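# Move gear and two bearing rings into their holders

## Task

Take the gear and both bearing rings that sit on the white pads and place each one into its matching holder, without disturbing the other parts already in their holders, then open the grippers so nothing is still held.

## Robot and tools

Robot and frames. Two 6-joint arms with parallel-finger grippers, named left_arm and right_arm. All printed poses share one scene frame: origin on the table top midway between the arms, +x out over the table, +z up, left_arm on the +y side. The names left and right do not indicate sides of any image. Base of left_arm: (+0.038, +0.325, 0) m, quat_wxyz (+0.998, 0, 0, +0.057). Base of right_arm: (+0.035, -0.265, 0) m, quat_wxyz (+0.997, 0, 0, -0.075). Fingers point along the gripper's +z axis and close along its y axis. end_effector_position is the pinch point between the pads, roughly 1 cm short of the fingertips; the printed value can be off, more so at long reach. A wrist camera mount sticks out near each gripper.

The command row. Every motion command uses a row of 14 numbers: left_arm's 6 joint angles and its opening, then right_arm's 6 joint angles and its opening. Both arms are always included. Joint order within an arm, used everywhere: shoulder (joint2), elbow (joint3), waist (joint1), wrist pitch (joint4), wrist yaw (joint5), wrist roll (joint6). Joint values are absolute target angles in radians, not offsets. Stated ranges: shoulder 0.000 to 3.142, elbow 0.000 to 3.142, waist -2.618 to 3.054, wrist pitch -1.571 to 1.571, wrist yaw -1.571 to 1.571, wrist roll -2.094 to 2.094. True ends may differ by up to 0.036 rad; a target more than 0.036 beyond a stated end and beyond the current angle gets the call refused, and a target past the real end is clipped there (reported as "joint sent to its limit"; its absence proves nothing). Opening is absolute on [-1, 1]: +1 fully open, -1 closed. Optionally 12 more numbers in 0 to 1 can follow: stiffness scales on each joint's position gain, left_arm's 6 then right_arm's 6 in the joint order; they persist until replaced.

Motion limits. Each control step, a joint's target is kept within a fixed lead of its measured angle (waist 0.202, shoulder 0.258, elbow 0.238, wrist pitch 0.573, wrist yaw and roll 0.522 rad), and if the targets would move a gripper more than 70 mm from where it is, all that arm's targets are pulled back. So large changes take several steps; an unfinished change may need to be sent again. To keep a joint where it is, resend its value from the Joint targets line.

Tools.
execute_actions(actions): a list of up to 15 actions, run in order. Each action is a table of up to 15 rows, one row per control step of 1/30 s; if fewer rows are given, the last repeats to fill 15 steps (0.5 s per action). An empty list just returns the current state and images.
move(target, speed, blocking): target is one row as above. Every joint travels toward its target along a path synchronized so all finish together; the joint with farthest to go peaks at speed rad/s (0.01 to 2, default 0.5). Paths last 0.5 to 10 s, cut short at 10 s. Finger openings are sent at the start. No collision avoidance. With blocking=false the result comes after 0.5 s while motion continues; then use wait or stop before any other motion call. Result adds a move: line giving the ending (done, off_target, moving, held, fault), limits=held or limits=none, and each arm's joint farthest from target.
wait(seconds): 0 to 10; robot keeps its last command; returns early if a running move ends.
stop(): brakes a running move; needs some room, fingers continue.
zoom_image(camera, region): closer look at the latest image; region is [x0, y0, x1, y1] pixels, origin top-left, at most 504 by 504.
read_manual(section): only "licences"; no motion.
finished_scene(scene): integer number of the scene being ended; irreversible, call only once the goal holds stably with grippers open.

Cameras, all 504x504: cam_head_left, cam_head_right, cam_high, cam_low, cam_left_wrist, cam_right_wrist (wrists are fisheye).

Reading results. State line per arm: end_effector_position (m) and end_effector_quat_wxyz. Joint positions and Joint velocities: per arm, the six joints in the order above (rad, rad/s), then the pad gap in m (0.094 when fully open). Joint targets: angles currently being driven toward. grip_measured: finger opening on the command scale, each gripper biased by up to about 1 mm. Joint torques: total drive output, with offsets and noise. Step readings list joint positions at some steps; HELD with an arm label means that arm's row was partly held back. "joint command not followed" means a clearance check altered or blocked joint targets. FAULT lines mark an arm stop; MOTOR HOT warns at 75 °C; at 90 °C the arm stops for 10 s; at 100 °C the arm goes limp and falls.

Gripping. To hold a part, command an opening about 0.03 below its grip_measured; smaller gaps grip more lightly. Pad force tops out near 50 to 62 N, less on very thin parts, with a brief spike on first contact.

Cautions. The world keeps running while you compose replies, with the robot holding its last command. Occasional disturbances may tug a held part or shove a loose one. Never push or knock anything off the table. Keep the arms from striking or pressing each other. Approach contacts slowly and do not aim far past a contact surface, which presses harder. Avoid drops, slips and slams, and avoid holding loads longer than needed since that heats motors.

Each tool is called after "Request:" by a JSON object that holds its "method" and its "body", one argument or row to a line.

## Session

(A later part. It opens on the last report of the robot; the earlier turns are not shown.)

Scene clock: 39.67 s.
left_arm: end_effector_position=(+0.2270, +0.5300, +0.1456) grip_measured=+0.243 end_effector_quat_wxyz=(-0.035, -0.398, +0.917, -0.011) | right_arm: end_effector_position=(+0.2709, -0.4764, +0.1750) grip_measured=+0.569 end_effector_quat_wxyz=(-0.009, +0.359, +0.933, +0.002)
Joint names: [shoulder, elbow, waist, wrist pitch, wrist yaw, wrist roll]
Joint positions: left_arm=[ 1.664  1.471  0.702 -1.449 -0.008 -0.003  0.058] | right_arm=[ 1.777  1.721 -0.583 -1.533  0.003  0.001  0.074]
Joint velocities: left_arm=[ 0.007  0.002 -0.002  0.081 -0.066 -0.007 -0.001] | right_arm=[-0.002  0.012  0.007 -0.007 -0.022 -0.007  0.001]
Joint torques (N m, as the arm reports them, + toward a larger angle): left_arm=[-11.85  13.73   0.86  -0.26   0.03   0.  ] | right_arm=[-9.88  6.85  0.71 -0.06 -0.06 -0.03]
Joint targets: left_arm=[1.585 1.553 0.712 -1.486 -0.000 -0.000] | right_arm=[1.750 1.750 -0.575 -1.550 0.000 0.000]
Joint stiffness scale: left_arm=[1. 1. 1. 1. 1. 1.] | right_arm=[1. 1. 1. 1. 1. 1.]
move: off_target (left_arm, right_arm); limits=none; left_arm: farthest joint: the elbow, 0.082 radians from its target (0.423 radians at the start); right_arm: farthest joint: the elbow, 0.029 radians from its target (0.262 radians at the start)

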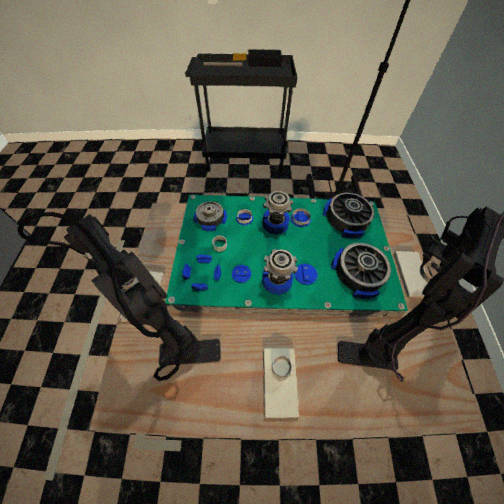

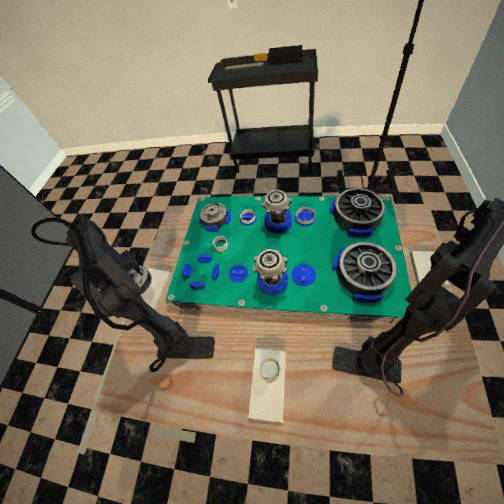

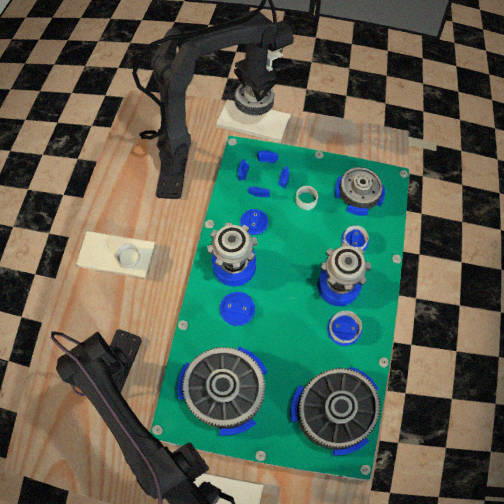

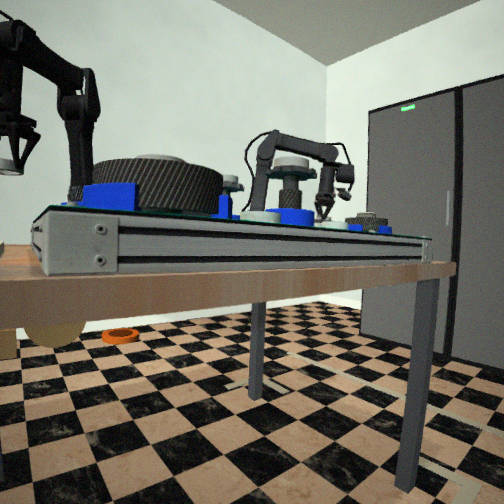

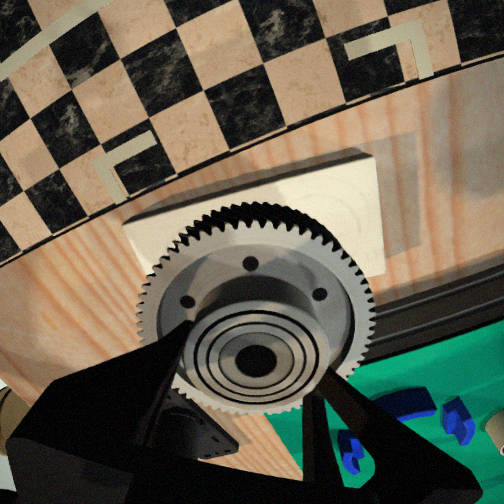

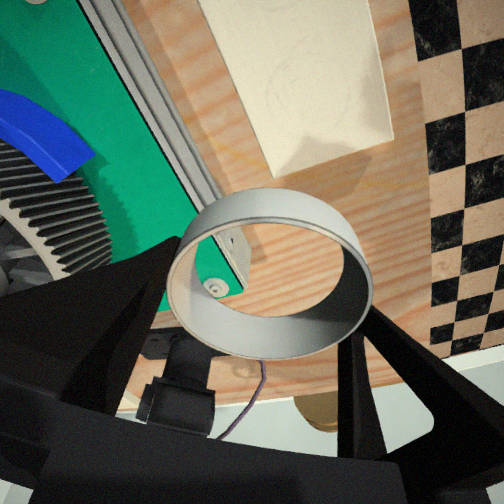

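Request:
{"method": "move", "body": {
  "target": [1.32,1.375,0.3,-1.55,0,0,0.15, 1.28,1.58,-0.5,-1.56,0,0.6,0.53],
  "speed": 0.5
}}

Request:
{"method": "move", "body": {
  "target": [1.32,1.375,-0.19,-1.55,0,0,0.15, 1.28,1.58,0.72,-1.56,0,1.95,0.53],
  "speed": 0.7
}}

Scene clock: 42.33 s.
left_arm: end_effector_position=(+0.2322, +0.4127, +0.1784) grip_measured=+0.243 end_effector_quat_wxyz=(-0.010, -0.210, +0.978, -0.003) | right_arm: end_effector_position=(+0.2244, -0.4109, +0.2602) grip_measured=+0.569 end_effector_quat_wxyz=(+0.145, +0.581, +0.801, -0.006)
Joint names: [shoulder, elbow, waist, wrist pitch, wrist yaw, wrist roll]
Joint positions: left_arm=[ 1.383  1.338  0.305 -1.546  0.002 -0.003  0.058] | right_arm=[ 1.3    1.579 -0.509 -1.559  0.003  0.594  0.074]
Joint velocities: left_arm=[-0.002  0.012 -0.007  0.037  0.022  0.007  0.   ] | right_arm=[-0.007 -0.012  0.012  0.095 -0.022  0.007 -0.002]
Joint torques (N m, as the arm reports them, + toward a larger angle): left_arm=[-8.42  9.72 -0.36  0.25 -0.03 -0.01] | right_arm=[-4.84  4.79  0.85  0.58 -0.05  0.03]
Joint targets: left_arm=[1.320 1.375 0.300 -1.550 0.000 0.000] | right_arm=[1.280 1.580 -0.500 -1.560 0.000 0.600]
Joint stiffness scale: left_arm=[1. 1. 1. 1. 1. 1.] | right_arm=[1. 1. 1. 1. 1. 1.]
move: off_target (left_arm); limits=none; left_arm: farthest joint: the shoulder, 0.063 radians from its target (0.344 radians at the start); right_arm: farthest joint: the shoulder, 0.020 radians from its target (0.497 radians at the start)

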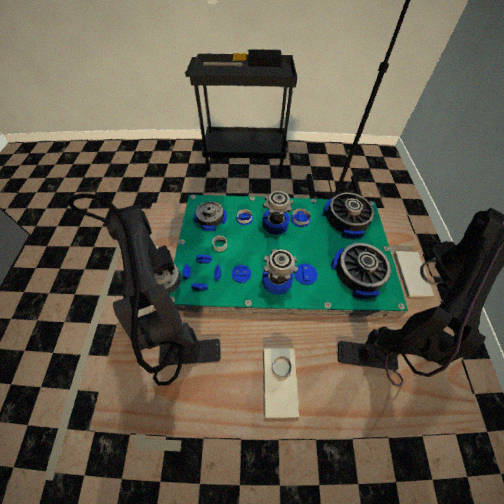

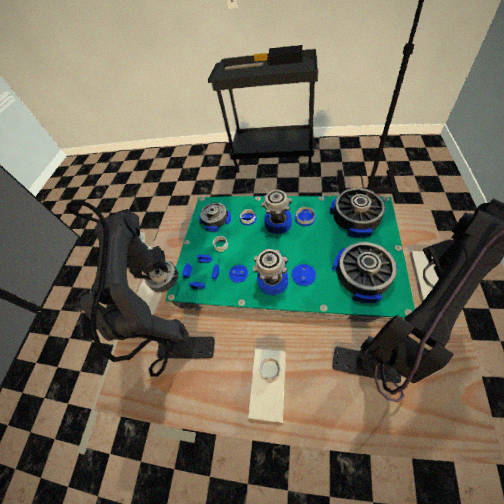

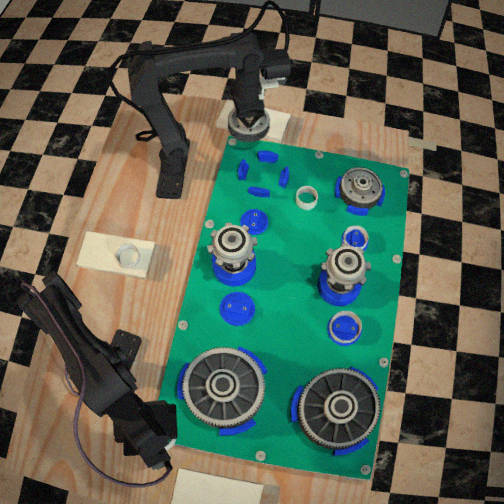

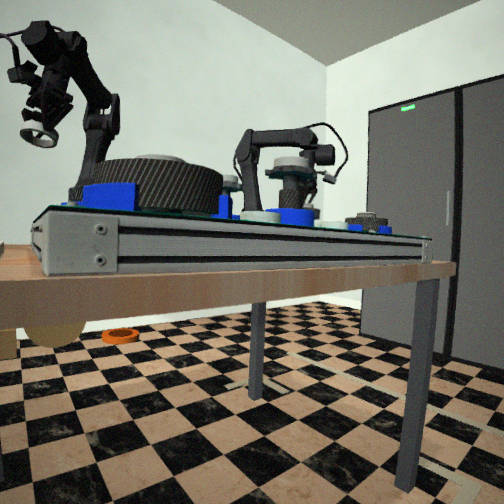

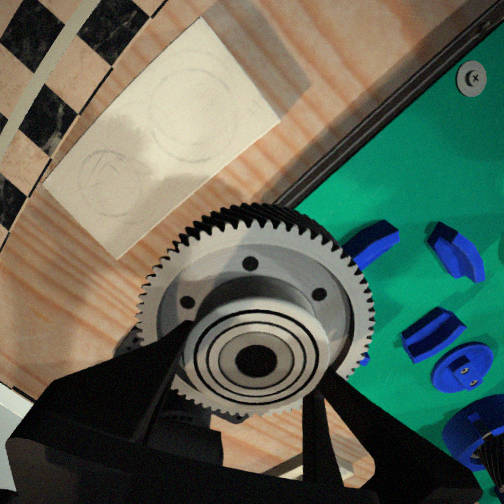

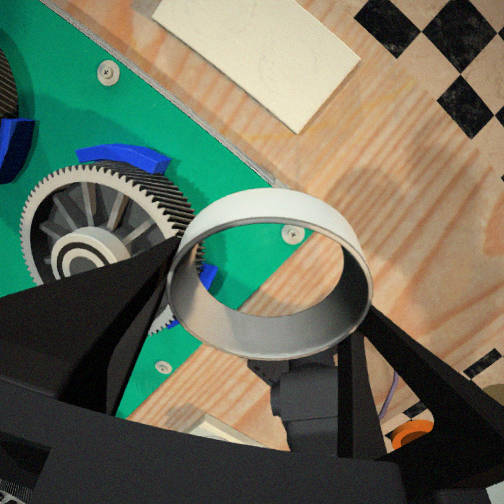

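Scene clock: 45.13 s.
left_arm: end_effector_position=(+0.2469, +0.3123, +0.1668) grip_measured=+0.243 end_effector_quat_wxyz=(-0.024, +0.033, +0.999, +0.001) | right_arm: end_effector_position=(+0.2364, -0.1351, +0.2602) grip_measured=+0.569 end_effector_quat_wxyz=(+0.043, +0.630, +0.763, +0.139)
Joint names: [shoulder, elbow, waist, wrist pitch, wrist yaw, wrist roll]
Joint positions: left_arm=[ 1.387  1.293 -0.183 -1.525 -0.001 -0.003  0.058] | right_arm=[ 1.3    1.579  0.713 -1.559 -0.005  1.945  0.074]
Joint velocities: left_arm=[-0.022 -0.007  0.002 -0.007 -0.066  0.066  0.001] | right_arm=[-0.017 -0.022  0.002 -0.007 -0.051  0.037  0.001]
Joint torques (N m, as the arm reports them, + toward a larger angle): left_arm=[-8.78 13.66 -0.48 -0.06  0.    0.02] | right_arm=[-4.87  4.8   0.61  0.57  0.01  0.02]
Joint targets: left_arm=[1.320 1.375 -0.190 -1.550 -0.000 -0.000] | right_arm=[1.280 1.580 0.720 -1.560 -0.000 1.950]
Joint stiffness scale: left_arm=[1. 1. 1. 1. 1. 1.] | right_arm=[1. 1. 1. 1. 1. 1.]
move: off_target (left_arm); limits=none; left_arm: farthest joint: the elbow, 0.082 radians from its target (0.037 radians at the start); right_arm: farthest joint: the shoulder, 0.020 radians from its target (0.020 radians at the start)

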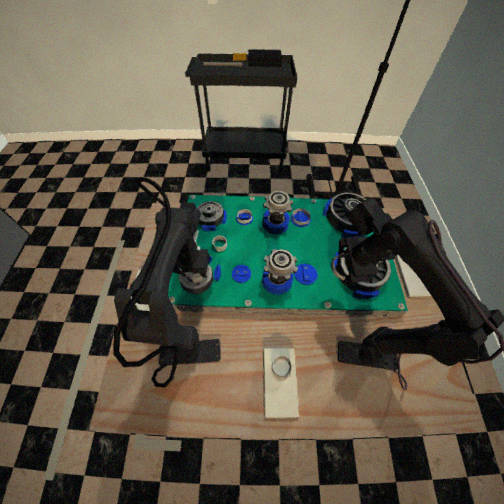

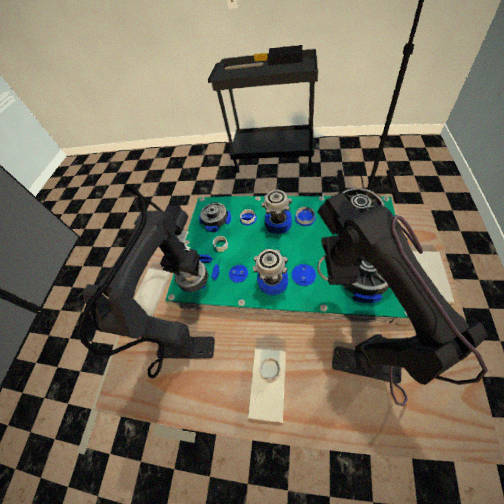

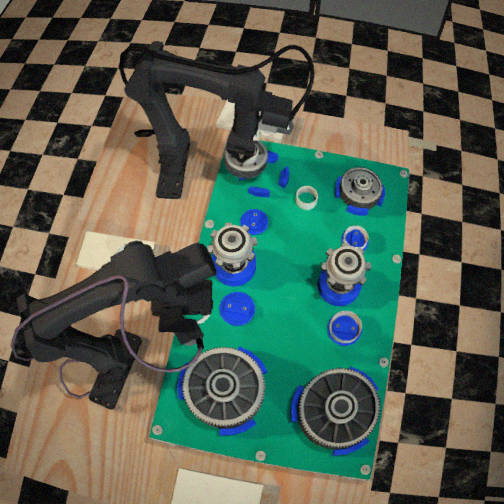

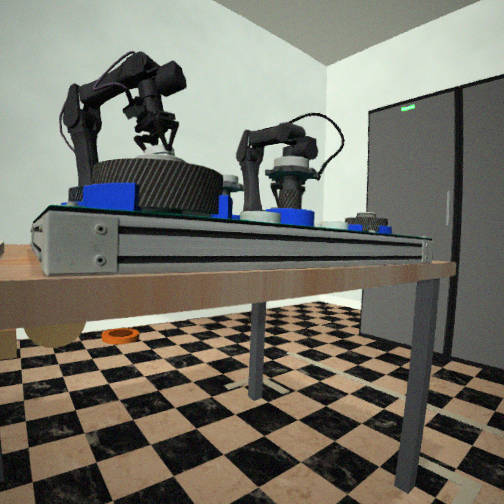

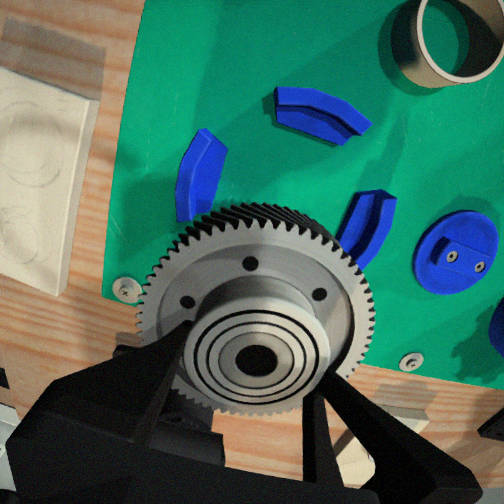

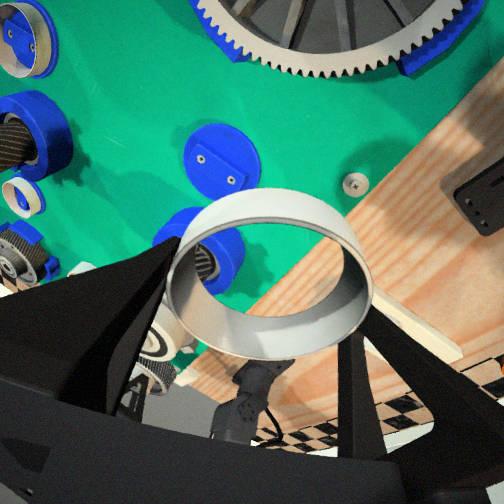

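Request:
{"method": "execute_actions", "body": {
  "actions": [
    [[1.34,1.376,-0.19,-1.52,0,0,0.15,1.30,1.585,0.725,-1.555,0,1.95,0.53],[1.345,1.376,-0.19,-1.515,0,0,0.15,1.32,1.588,0.73,-1.549,0,1.952,0.53],[1.35,1.376,-0.19,-1.508,0,0,0.15,1.34,1.591,0.734,-1.543,0,1.954,0.53],[1.355,1.376,-0.19,-1.501,0,0,0.15,1.36,1.594,0.738,-1.537,0,1.956,0.53],[1.36,1.376,-0.19,-1.494,0,0,0.15,1.38,1.597,0.743,-1.531,0,1.958,0.53],[1.365,1.376,-0.19,-1.487,0,0,0.15,1.40,1.60,0.747,-1.524,0,1.96,0.53],[1.37,1.376,-0.19,-1.48,0,0,0.15,1.42,1.603,0.752,-1.518,0,1.962,0.53],[1.375,1.377,-0.19,-1.473,0,0,0.15,1.44,1.606,0.756,-1.511,0,1.964,0.53],[1.38,1.377,-0.19,-1.466,0,0,0.15,1.46,1.609,0.761,-1.505,0,1.966,0.53],[1.385,1.377,-0.19,-1.459,0,0,0.15,1.48,1.612,0.765,-1.498,0,1.968,0.53],[1.39,1.377,-0.19,-1.452,0,0,0.15,1.50,1.615,0.77,-1.492,0,1.97,0.53],[1.395,1.377,-0.19,-1.445,0,0,0.15,1.52,1.618,0.775,-1.485,0,1.972,0.53],[1.40,1.377,-0.19,-1.438,0,0,0.15,1.54,1.621,0.779,-1.479,0,1.974,0.53],[1.405,1.377,-0.19,-1.431,0,0,0.15,1.56,1.624,0.784,-1.472,0,1.976,0.53],[1.41,1.377,-0.19,-1.424,0,0,0.15,1.58,1.627,0.788,-1.466,0,1.978,0.53]],
    [[1.415,1.378,-0.19,-1.417,0,0,0.15,1.60,1.63,0.793,-1.46,0,1.98,0.53],[1.42,1.378,-0.19,-1.41,0,0,0.15,1.62,1.633,0.797,-1.453,0,1.982,0.53],[1.425,1.378,-0.19,-1.403,0,0,0.15,1.64,1.636,0.802,-1.447,0,1.984,0.53],[1.43,1.378,-0.19,-1.396,0,0,0.15,1.66,1.639,0.807,-1.44,0,1.986,0.53],[1.435,1.378,-0.19,-1.39,0,0,0.15,1.68,1.642,0.811,-1.434,0,1.988,0.53],[1.435,1.378,-0.19,-1.385,0,0,0.15,1.70,1.645,0.816,-1.427,0,1.99,0.53],[1.435,1.378,-0.19,-1.385,0,0,0.15,1.72,1.648,0.82,-1.421,0,1.992,0.53],[1.435,1.378,-0.19,-1.385,0,0,0.15,1.74,1.651,0.825,-1.414,0,1.994,0.53],[1.435,1.378,-0.19,-1.385,0,0,0.15,1.757,1.654,0.83,-1.408,0,1.996,0.53],[1.435,1.378,-0.19,-1.385,0,0,0.15,1.772,1.656,0.833,-1.403,0,1.998,0.53],[1.435,1.378,-0.19,-1.385,0,0,0.15,1.785,1.658,0.836,-1.40,0,2.0,0.53]],
    [[1.435,1.378,-0.19,-1.385,0,0,0.15,1.785,1.658,0.836,-1.40,0,2.0,0.53]]
  ]
}}

Scene clock: 49.33 s.
left_arm: end_effector_position=(+0.2834, +0.3098, +0.1466) grip_measured=+0.243 end_effector_quat_wxyz=(-0.004, +0.033, +0.999, +0.000) | right_arm: end_effector_position=(+0.2894, -0.0564, +0.1428) grip_measured=+0.569 end_effector_quat_wxyz=(-0.004, +0.611, +0.792, -0.006)
Joint names: [shoulder, elbow, waist, wrist pitch, wrist yaw, wrist roll]
Joint positions: left_arm=[ 1.48   1.293 -0.183 -1.392 -0.001 -0.003  0.058] | right_arm=[ 1.803  1.625  0.83  -1.407 -0.005  1.994  0.074]
Joint velocities: left_arm=[-0.007  0.007 -0.002 -0.022  0.007 -0.051 -0.001] | right_arm=[-0.007  0.007 -0.012 -0.051 -0.037 -0.007 -0.001]
Joint torques (N m, as the arm reports them, + toward a larger angle): left_arm=[-8.04 14.04 -0.48  0.41 -0.02  0.  ] | right_arm=[-9.64  7.25  0.57  0.14  0.01  0.03]
Joint targets: left_arm=[1.435 1.378 -0.190 -1.385 0.000 0.000] | right_arm=[1.785 1.658 0.836 -1.400 -0.000 2.000]
Joint stiffness scale: left_arm=[1. 1. 1. 1. 1. 1.] | right_arm=[1. 1. 1. 1. 1. 1.]
Step readings (joint positions; steps 1 to 15: 1st action; 16 to 30: 2nd action; 31 to 45: 3rd action):
0: left_arm=[1.387 1.293 -0.183 -1.525 -0.001 -0.003] | right_arm=[1.300 1.579 0.713 -1.559 -0.005 1.946]
1: left_arm=[1.387 1.293 -0.183 -1.525 -0.001 -0.003] | right_arm=[1.300 1.579 0.713 -1.559 -0.005 1.946]
2: left_arm=[1.387 1.293 -0.183 -1.524 -0.001 -0.003] | right_arm=[1.301 1.579 0.714 -1.559 -0.005 1.946]
4: left_arm=[1.387 1.293 -0.183 -1.521 -0.001 -0.003] | right_arm=[1.313 1.579 0.721 -1.559 -0.005 1.948]
8: left_arm=[1.394 1.293 -0.183 -1.508 -0.001 -0.003] | right_arm=[1.388 1.579 0.739 -1.555 -0.005 1.953]
15: left_arm=[1.438 1.293 -0.183 -1.462 -0.001 -0.003] | right_arm=[1.550 1.585 0.771 -1.508 -0.005 1.965]
16: left_arm=[1.444 1.293 -0.183 -1.454 -0.001 -0.003] | right_arm=[1.569 1.589 0.776 -1.502 -0.005 1.967]
17: left_arm=[1.449 1.293 -0.183 -1.446 -0.001 -0.003] | right_arm=[1.588 1.593 0.780 -1.495 -0.005 1.968]
19: left_arm=[1.460 1.293 -0.183 -1.431 -0.001 -0.003] | right_arm=[1.626 1.600 0.789 -1.481 -0.005 1.972]
23: left_arm=[1.477 1.293 -0.183 -1.405 -0.001 -0.003] | right_arm=[1.704 1.615 0.808 -1.454 -0.005 1.980]
30: left_arm=[1.480 1.293 -0.183 -1.392 -0.001 -0.003] | right_arm=[1.802 1.622 0.830 -1.411 -0.005 1.990]
31: left_arm=[1.480 1.293 -0.183 -1.392 -0.001 -0.003] | right_arm=[1.803 1.622 0.830 -1.410 -0.005 1.991]
32: left_arm=[1.480 1.293 -0.183 -1.392 -0.001 -0.003] | right_arm=[1.803 1.622 0.830 -1.409 -0.005 1.992]
34: left_arm=[1.480 1.293 -0.183 -1.392 -0.001 -0.003] | right_arm=[1.803 1.625 0.830 -1.408 -0.005 1.992]
38: left_arm=[1.480 1.293 -0.183 -1.392 -0.001 -0.003] | right_arm=[1.803 1.625 0.830 -1.407 -0.005 1.994]
45: Joint positions above

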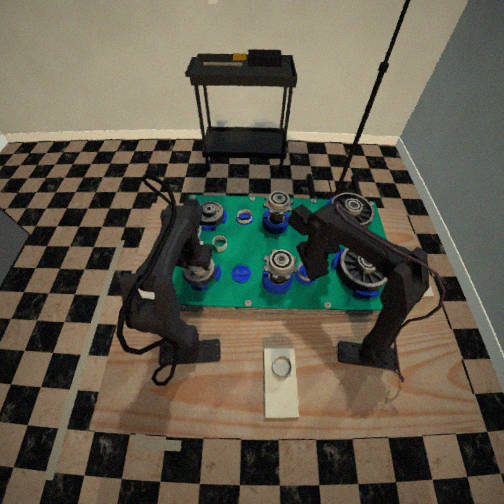

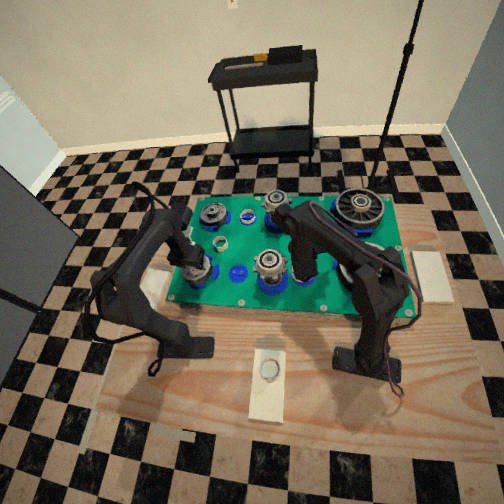

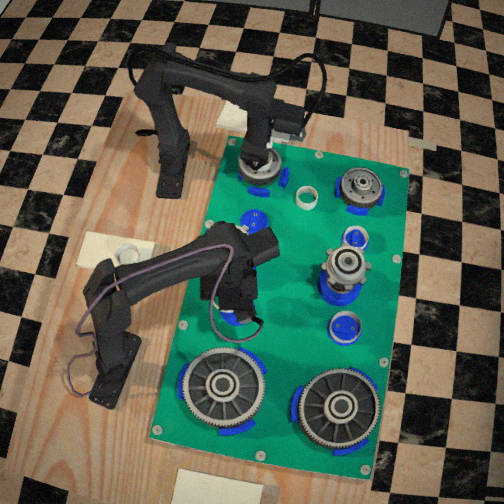

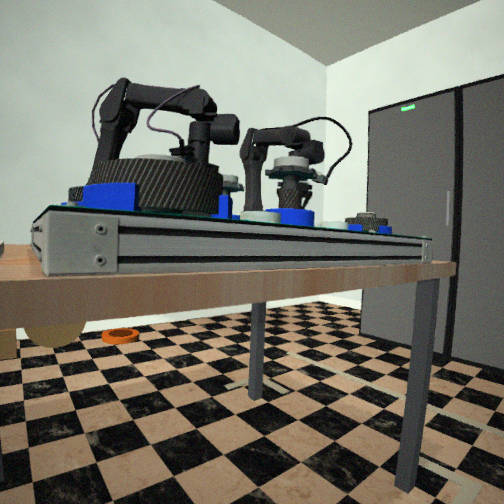

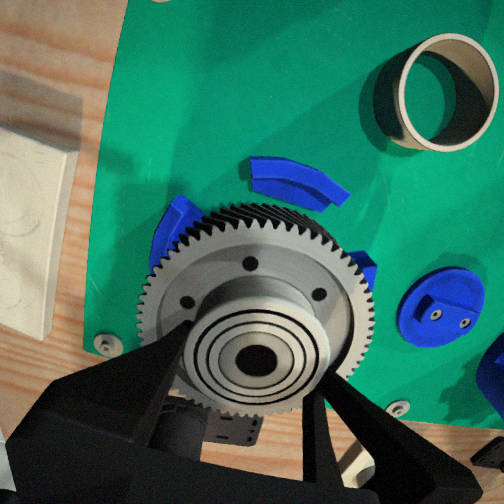

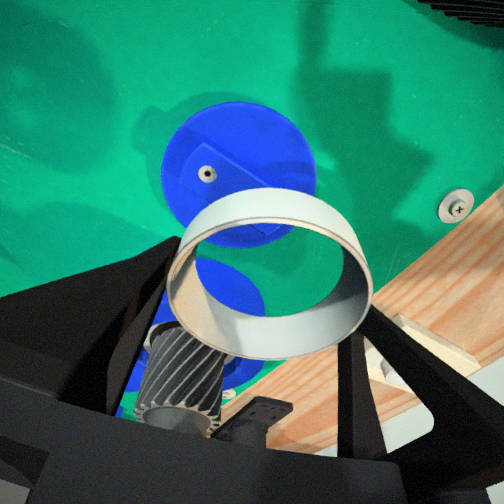

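Request:
{"method": "execute_actions", "body": {
  "actions": [
    [[1.435,1.36,-0.19,-1.385,0,0,0.15,1.795,1.65,0.83,-1.395,0,2.0,0.53],[1.435,1.345,-0.19,-1.385,0,0,0.15,1.803,1.645,0.822,-1.39,0,2.0,0.53],[1.435,1.33,-0.19,-1.383,0,0,0.15,1.807,1.642,0.82,-1.385,0,2.0,0.53],[1.435,1.325,-0.19,-1.378,0,0,0.15,1.811,1.64,0.818,-1.38,0,2.0,0.53],[1.435,1.32,-0.19,-1.372,0,0,0.15,1.815,1.64,0.816,-1.374,0,2.0,0.53],[1.435,1.315,-0.19,-1.366,0,0,0.15,1.819,1.64,0.814,-1.368,0,2.0,0.53],[1.435,1.31,-0.19,-1.36,0,0,0.15,1.823,1.64,0.812,-1.362,0,2.0,0.53],[1.435,1.305,-0.19,-1.355,0,0,0.15,1.827,1.64,0.81,-1.356,0,2.0,0.53],[1.435,1.30,-0.19,-1.35,0,0,0.15,1.831,1.64,0.808,-1.35,0,2.0,0.53],[1.435,1.295,-0.19,-1.344,0,0,0.15,1.835,1.64,0.806,-1.345,0,2.0,0.53],[1.435,1.29,-0.19,-1.339,0,0,0.15,1.839,1.64,0.804,-1.34,0,2.0,0.53],[1.435,1.285,-0.19,-1.333,0,0,0.15,1.843,1.64,0.802,-1.335,0,2.0,0.53],[1.435,1.28,-0.19,-1.328,0,0,0.15,1.847,1.64,0.80,-1.33,0,2.0,0.53],[1.435,1.275,-0.19,-1.322,0,0,0.15,1.85,1.64,0.798,-1.325,0,2.0,0.53],[1.435,1.27,-0.19,-1.317,0,0,0.15,1.853,1.64,0.796,-1.32,0,2.0,0.53]],
    [[1.435,1.264,-0.19,-1.311,0,0,0.15,1.853,1.64,0.796,-1.32,0,2.0,0.53]]
  ]
}}

Scene clock: 52.70 s.
left_arm: end_effector_position=(+0.2839, +0.3117, +0.1383) grip_measured=+0.243 end_effector_quat_wxyz=(-0.003, +0.033, +0.999, +0.007) | right_arm: end_effector_position=(+0.3104, -0.0511, +0.1251) grip_measured=+0.569 end_effector_quat_wxyz=(-0.002, +0.621, +0.784, +0.004)
Joint names: [shoulder, elbow, waist, wrist pitch, wrist yaw, wrist roll]
Joint positions: left_arm=[ 1.48   1.26  -0.185 -1.359 -0.014 -0.003  0.058] | right_arm=[ 1.859  1.625  0.804 -1.331 -0.005  1.994  0.074]
Joint velocities: left_arm=[-0.002 -0.017 -0.007  0.007 -0.051 -0.022 -0.   ] | right_arm=[ 0.012 -0.017 -0.002 -0.051  0.037  0.022  0.001]
Joint torques (N m, as the arm reports them, + toward a larger angle): left_arm=[-8.03  6.8  -0.36  0.92  0.09  0.01] | right_arm=[-9.    6.08 -0.75  0.21  0.01  0.05]
Joint targets: left_arm=[1.435 1.264 -0.190 -1.311 -0.000 0.000] | right_arm=[1.853 1.640 0.796 -1.320 0.000 2.000]
Joint stiffness scale: left_arm=[1. 1. 1. 1. 1. 1.] | right_arm=[1. 1. 1. 1. 1. 1.]
Step readings (joint positions; steps 1 to 15: 1st action; 16 to 30: 2nd action):
0: left_arm=[1.480 1.293 -0.183 -1.392 -0.001 -0.003] | right_arm=[1.803 1.625 0.830 -1.407 -0.005 1.994]
1: left_arm=[1.480 1.293 -0.183 -1.392 -0.001 -0.003] | right_arm=[1.803 1.625 0.830 -1.407 -0.005 1.994]
2: left_arm=[1.480 1.293 -0.183 -1.392 -0.001 -0.003] | right_arm=[1.803 1.625 0.830 -1.407 -0.005 1.994]
4: left_arm=[1.480 1.293 -0.183 -1.392 -0.001 -0.003] | right_arm=[1.803 1.625 0.830 -1.403 -0.005 1.994]
8: left_arm=[1.480 1.277 -0.183 -1.380 -0.001 -0.003] | right_arm=[1.815 1.625 0.825 -1.389 -0.005 1.994]
15: left_arm=[1.480 1.261 -0.185 -1.362 -0.013 -0.003] | right_arm=[1.851 1.625 0.808 -1.352 -0.005 1.994]
16: left_arm=[1.480 1.260 -0.185 -1.360 -0.014 -0.003] | right_arm=[1.854 1.625 0.806 -1.347 -0.005 1.994]
17: left_arm=[1.480 1.260 -0.185 -1.359 -0.014 -0.003] | right_arm=[1.857 1.625 0.805 -1.342 -0.005 1.994]
19: left_arm=[1.480 1.260 -0.185 -1.359 -0.014 -0.003] | right_arm=[1.859 1.625 0.804 -1.337 -0.005 1.994]
23: left_arm=[1.480 1.260 -0.185 -1.359 -0.014 -0.003] | right_arm=[1.859 1.625 0.804 -1.333 -0.005 1.994]
30: Joint positions above

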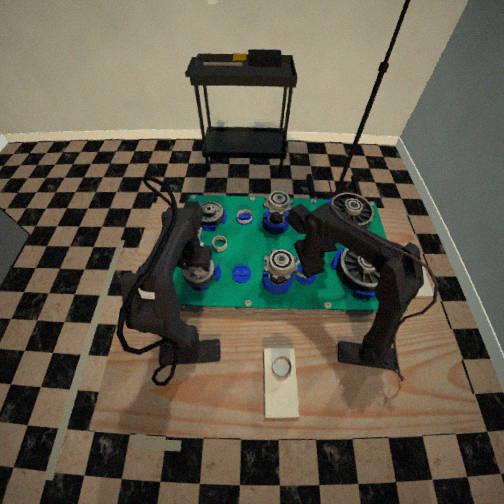

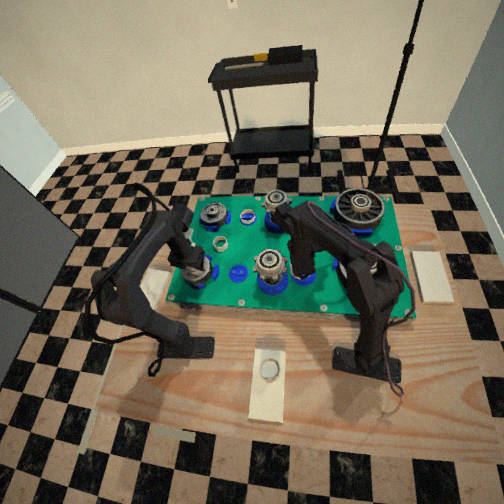

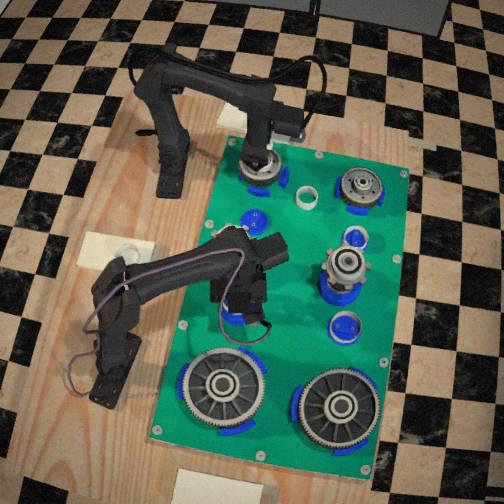

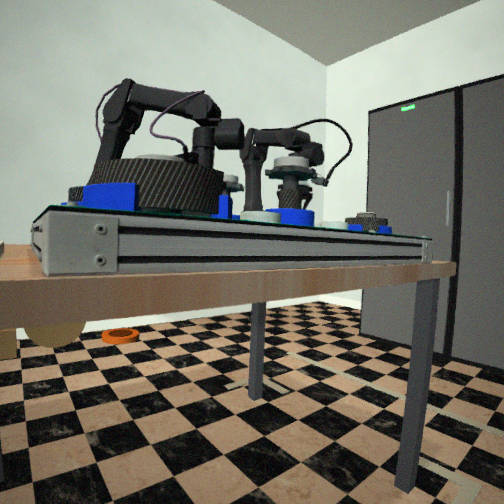

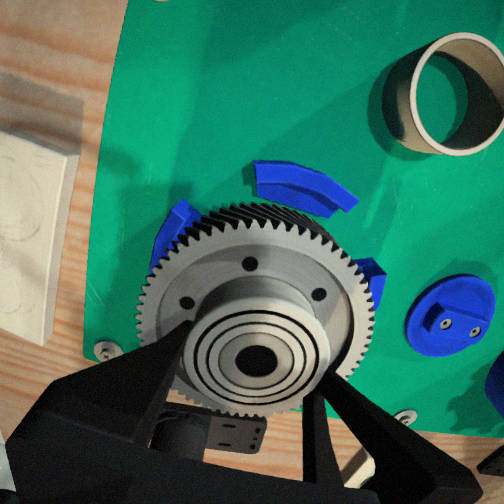

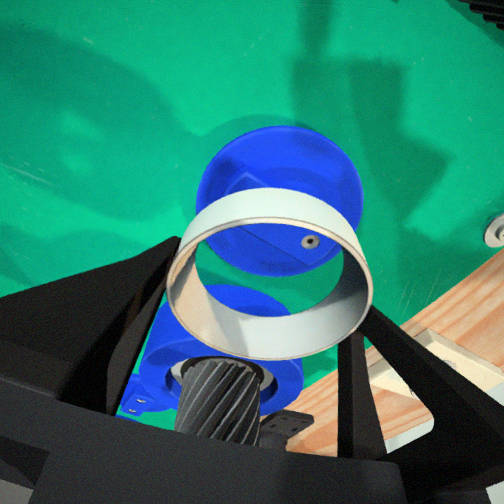

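Request:
{"method": "zoom_image", "body": {
  "camera": "cam_left_wrist",
  "region": [130, 130, 410, 410]
}}

Request:
{"method": "zoom_image", "body": {
  "camera": "cam_high",
  "region": [210, 120, 310, 220]
}}

Request:
{"method": "zoom_image", "body": {
  "camera": "cam_head_right",
  "region": [150, 220, 350, 320]
}}

Region (130, 130, 410, 410) of cam_left_wrist's 504x504 image, scaled by 1.800, with more detail than that image has.

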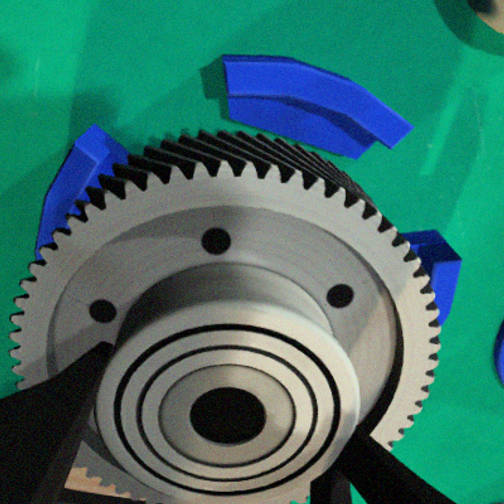

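Region (210, 120, 310, 220) of cam_high's 504x504 image, scaled by 5.040, with more detail than that image has.

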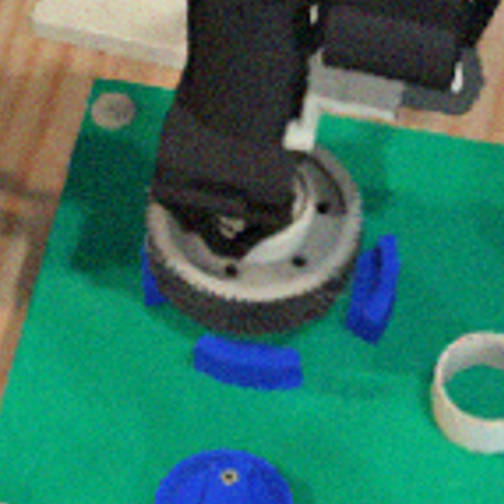

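Region (150, 220, 350, 320) of cam_head_right's 504x504 image, scaled by 2.520, with more detail than that image has.

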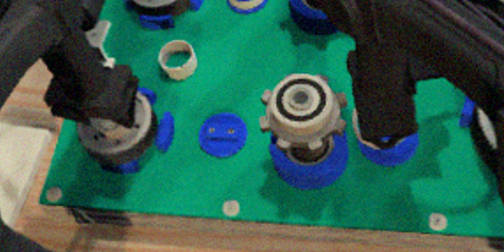

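Request:
{"method": "execute_actions", "body": {
  "actions": [
    [[1.435,1.29,-0.19,-1.33,0,0,0.15,1.853,1.63,0.796,-1.32,0,2.0,0.53],[1.435,1.31,-0.19,-1.345,0,0,0.15,1.853,1.62,0.796,-1.318,0,2.0,0.53],[1.435,1.33,-0.19,-1.355,0.003,0,0.15,1.853,1.615,0.796,-1.314,0,2.0,0.53],[1.435,1.34,-0.19,-1.365,0.006,0,0.15,1.853,1.61,0.796,-1.31,0,2.0,0.53],[1.435,1.346,-0.19,-1.37,0.008,0,0.15,1.853,1.605,0.796,-1.305,0,2.0,0.53],[1.435,1.352,-0.19,-1.375,0.008,0,0.15,1.853,1.60,0.796,-1.30,0,2.0,0.53],[1.435,1.358,-0.19,-1.38,0.008,0,0.15,1.853,1.595,0.796,-1.296,0,2.0,0.53],[1.435,1.364,-0.192,-1.38,0.008,0,0.15,1.853,1.59,0.796,-1.291,0,2.0,0.53],[1.435,1.37,-0.194,-1.38,0.008,0,0.15,1.853,1.585,0.796,-1.286,0,2.0,0.53],[1.438,1.372,-0.197,-1.377,0.008,0,0.15,1.853,1.58,0.796,-1.282,0,2.0,0.53],[1.442,1.372,-0.20,-1.372,0.008,0,0.15,1.853,1.575,0.796,-1.277,0,2.0,0.53],[1.446,1.372,-0.203,-1.367,0.008,0,0.15,1.853,1.57,0.796,-1.272,0,2.0,0.53],[1.45,1.372,-0.206,-1.362,0.008,0,0.15,1.853,1.566,0.796,-1.268,0,2.0,0.53],[1.454,1.372,-0.208,-1.357,0.008,0,0.15,1.853,1.562,0.796,-1.265,0,2.0,0.53],[1.457,1.372,-0.21,-1.352,0.008,0,0.15,1.853,1.562,0.796,-1.265,0,2.0,0.53]],
    [[1.457,1.372,-0.21,-1.352,0.008,0,0.15,1.853,1.562,0.796,-1.265,0,2.0,0.53]]
  ]
}}

Scene clock: 55.47 s.
left_arm: end_effector_position=(+0.2885, +0.3044, +0.1398) grip_measured=+0.243 end_effector_quat_wxyz=(-0.004, +0.042, +0.999, -0.000) | right_arm: end_effector_position=(+0.3085, -0.0525, +0.1091) grip_measured=+0.569 end_effector_quat_wxyz=(-0.003, +0.621, +0.784, -0.000)
Joint names: [shoulder, elbow, waist, wrist pitch, wrist yaw, wrist roll]
Joint positions: left_arm=[ 1.5    1.284 -0.202 -1.363  0.001 -0.003  0.058] | right_arm=[ 1.859  1.562  0.804 -1.276 -0.005  1.994  0.074]
Joint velocities: left_arm=[-0.012 -0.002 -0.022  0.007 -0.081 -0.022 -0.001] | right_arm=[-0.017 -0.002  0.007  0.007 -0.007 -0.007  0.001]
Joint torques (N m, as the arm reports them, + toward a larger angle): left_arm=[-8.01 14.27 -0.61  0.49  0.04  0.  ] | right_arm=[-8.99  5.01 -0.64  0.19  0.02  0.05]
Joint targets: left_arm=[1.457 1.372 -0.210 -1.352 0.008 -0.000] | right_arm=[1.853 1.562 0.796 -1.265 0.000 2.000]
Joint stiffness scale: left_arm=[1. 1. 1. 1. 1. 1.] | right_arm=[1. 1. 1. 1. 1. 1.]
Step readings (joint positions; steps 1 to 15: 1st action; 16 to 30: 2nd action):
0: left_arm=[1.480 1.260 -0.185 -1.359 -0.014 -0.003] | right_arm=[1.859 1.625 0.804 -1.331 -0.005 1.994]
1: left_arm=[1.480 1.260 -0.185 -1.359 -0.014 -0.003] | right_arm=[1.859 1.625 0.804 -1.331 -0.005 1.994]
2: left_arm=[1.480 1.260 -0.185 -1.359 -0.014 -0.003] | right_arm=[1.859 1.625 0.804 -1.331 -0.005 1.994]
4: left_arm=[1.480 1.264 -0.185 -1.362 -0.014 -0.003] | right_arm=[1.859 1.621 0.804 -1.327 -0.005 1.994]
8: left_arm=[1.480 1.268 -0.185 -1.364 -0.013 -0.003] | right_arm=[1.859 1.600 0.804 -1.315 -0.005 1.994]
15: left_arm=[1.486 1.284 -0.195 -1.370 -0.007 -0.003] | right_arm=[1.859 1.566 0.804 -1.289 -0.005 1.994]
16: left_arm=[1.490 1.284 -0.198 -1.369 -0.006 -0.003] | right_arm=[1.859 1.563 0.804 -1.287 -0.005 1.994]
17: left_arm=[1.494 1.284 -0.200 -1.366 -0.004 -0.003] | right_arm=[1.859 1.562 0.804 -1.285 -0.005 1.994]
19: left_arm=[1.500 1.284 -0.202 -1.365 -0.000 -0.003] | right_arm=[1.859 1.562 0.804 -1.282 -0.005 1.994]
23: left_arm=[1.500 1.284 -0.202 -1.364 0.001 -0.003] | right_arm=[1.859 1.562 0.804 -1.278 -0.005 1.994]
30: Joint positions above

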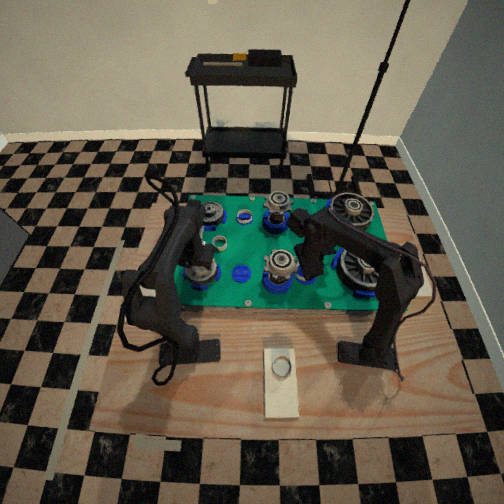

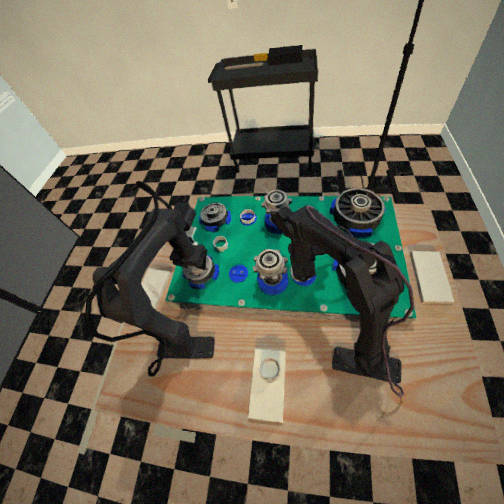

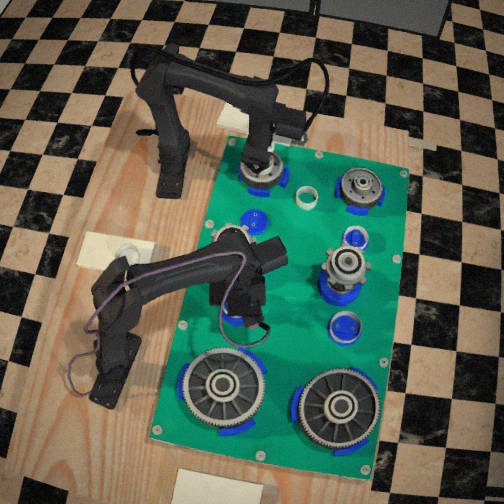

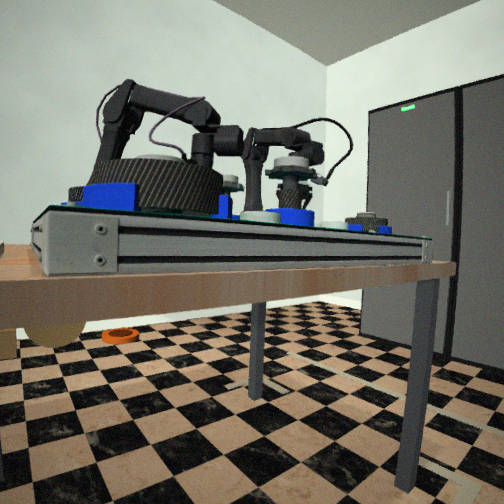

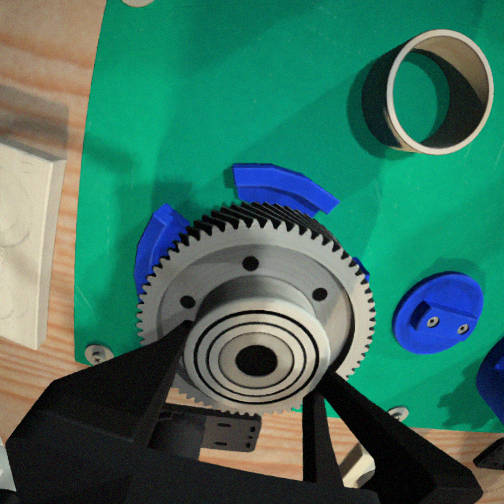

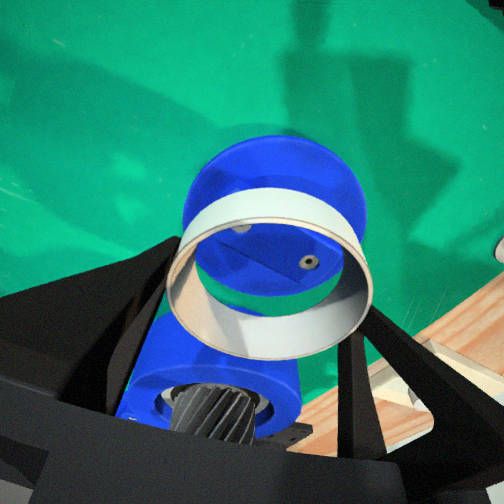

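Request:
{"method": "zoom_image", "body": {
  "camera": "cam_left_wrist",
  "region": [120, 130, 400, 410]
}}

Request:
{"method": "zoom_image", "body": {
  "camera": "cam_high",
  "region": [210, 120, 310, 220]
}}

Request:
{"method": "zoom_image", "body": {
  "camera": "cam_right_wrist",
  "region": [140, 110, 400, 370]
}}

Region (120, 130, 400, 410) of cam_left_wrist's 504x504 image, scaled by 1.800, with more detail than that image has.

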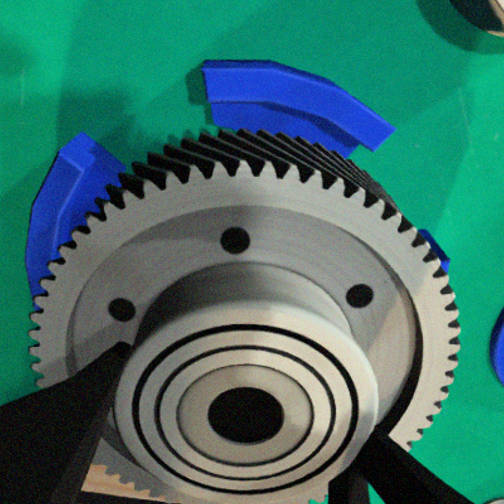

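Region (210, 120, 310, 220) of cam_high's 504x504 image, scaled by 5.040, with more detail than that image has.

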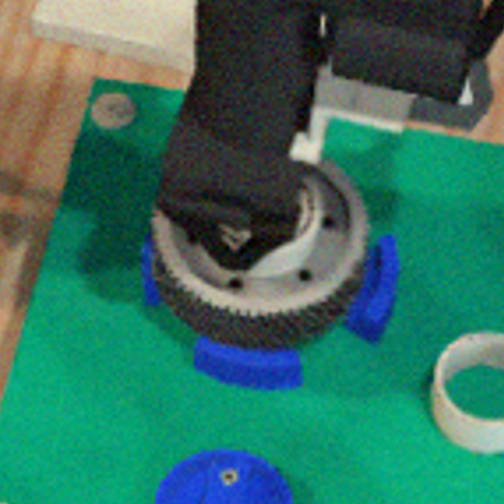

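Region (140, 110, 400, 370) of cam_right_wrist's 504x504 image, scaled by 1.938, with more detail than that image has.

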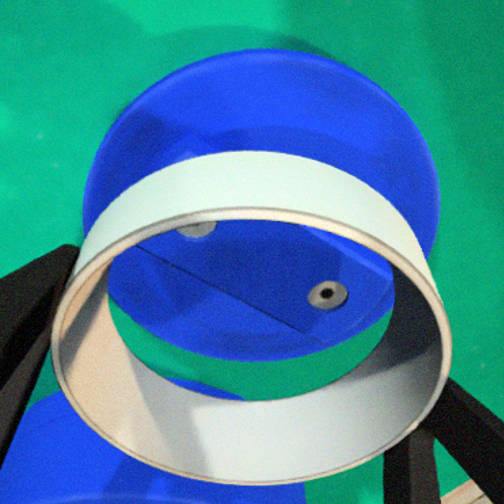

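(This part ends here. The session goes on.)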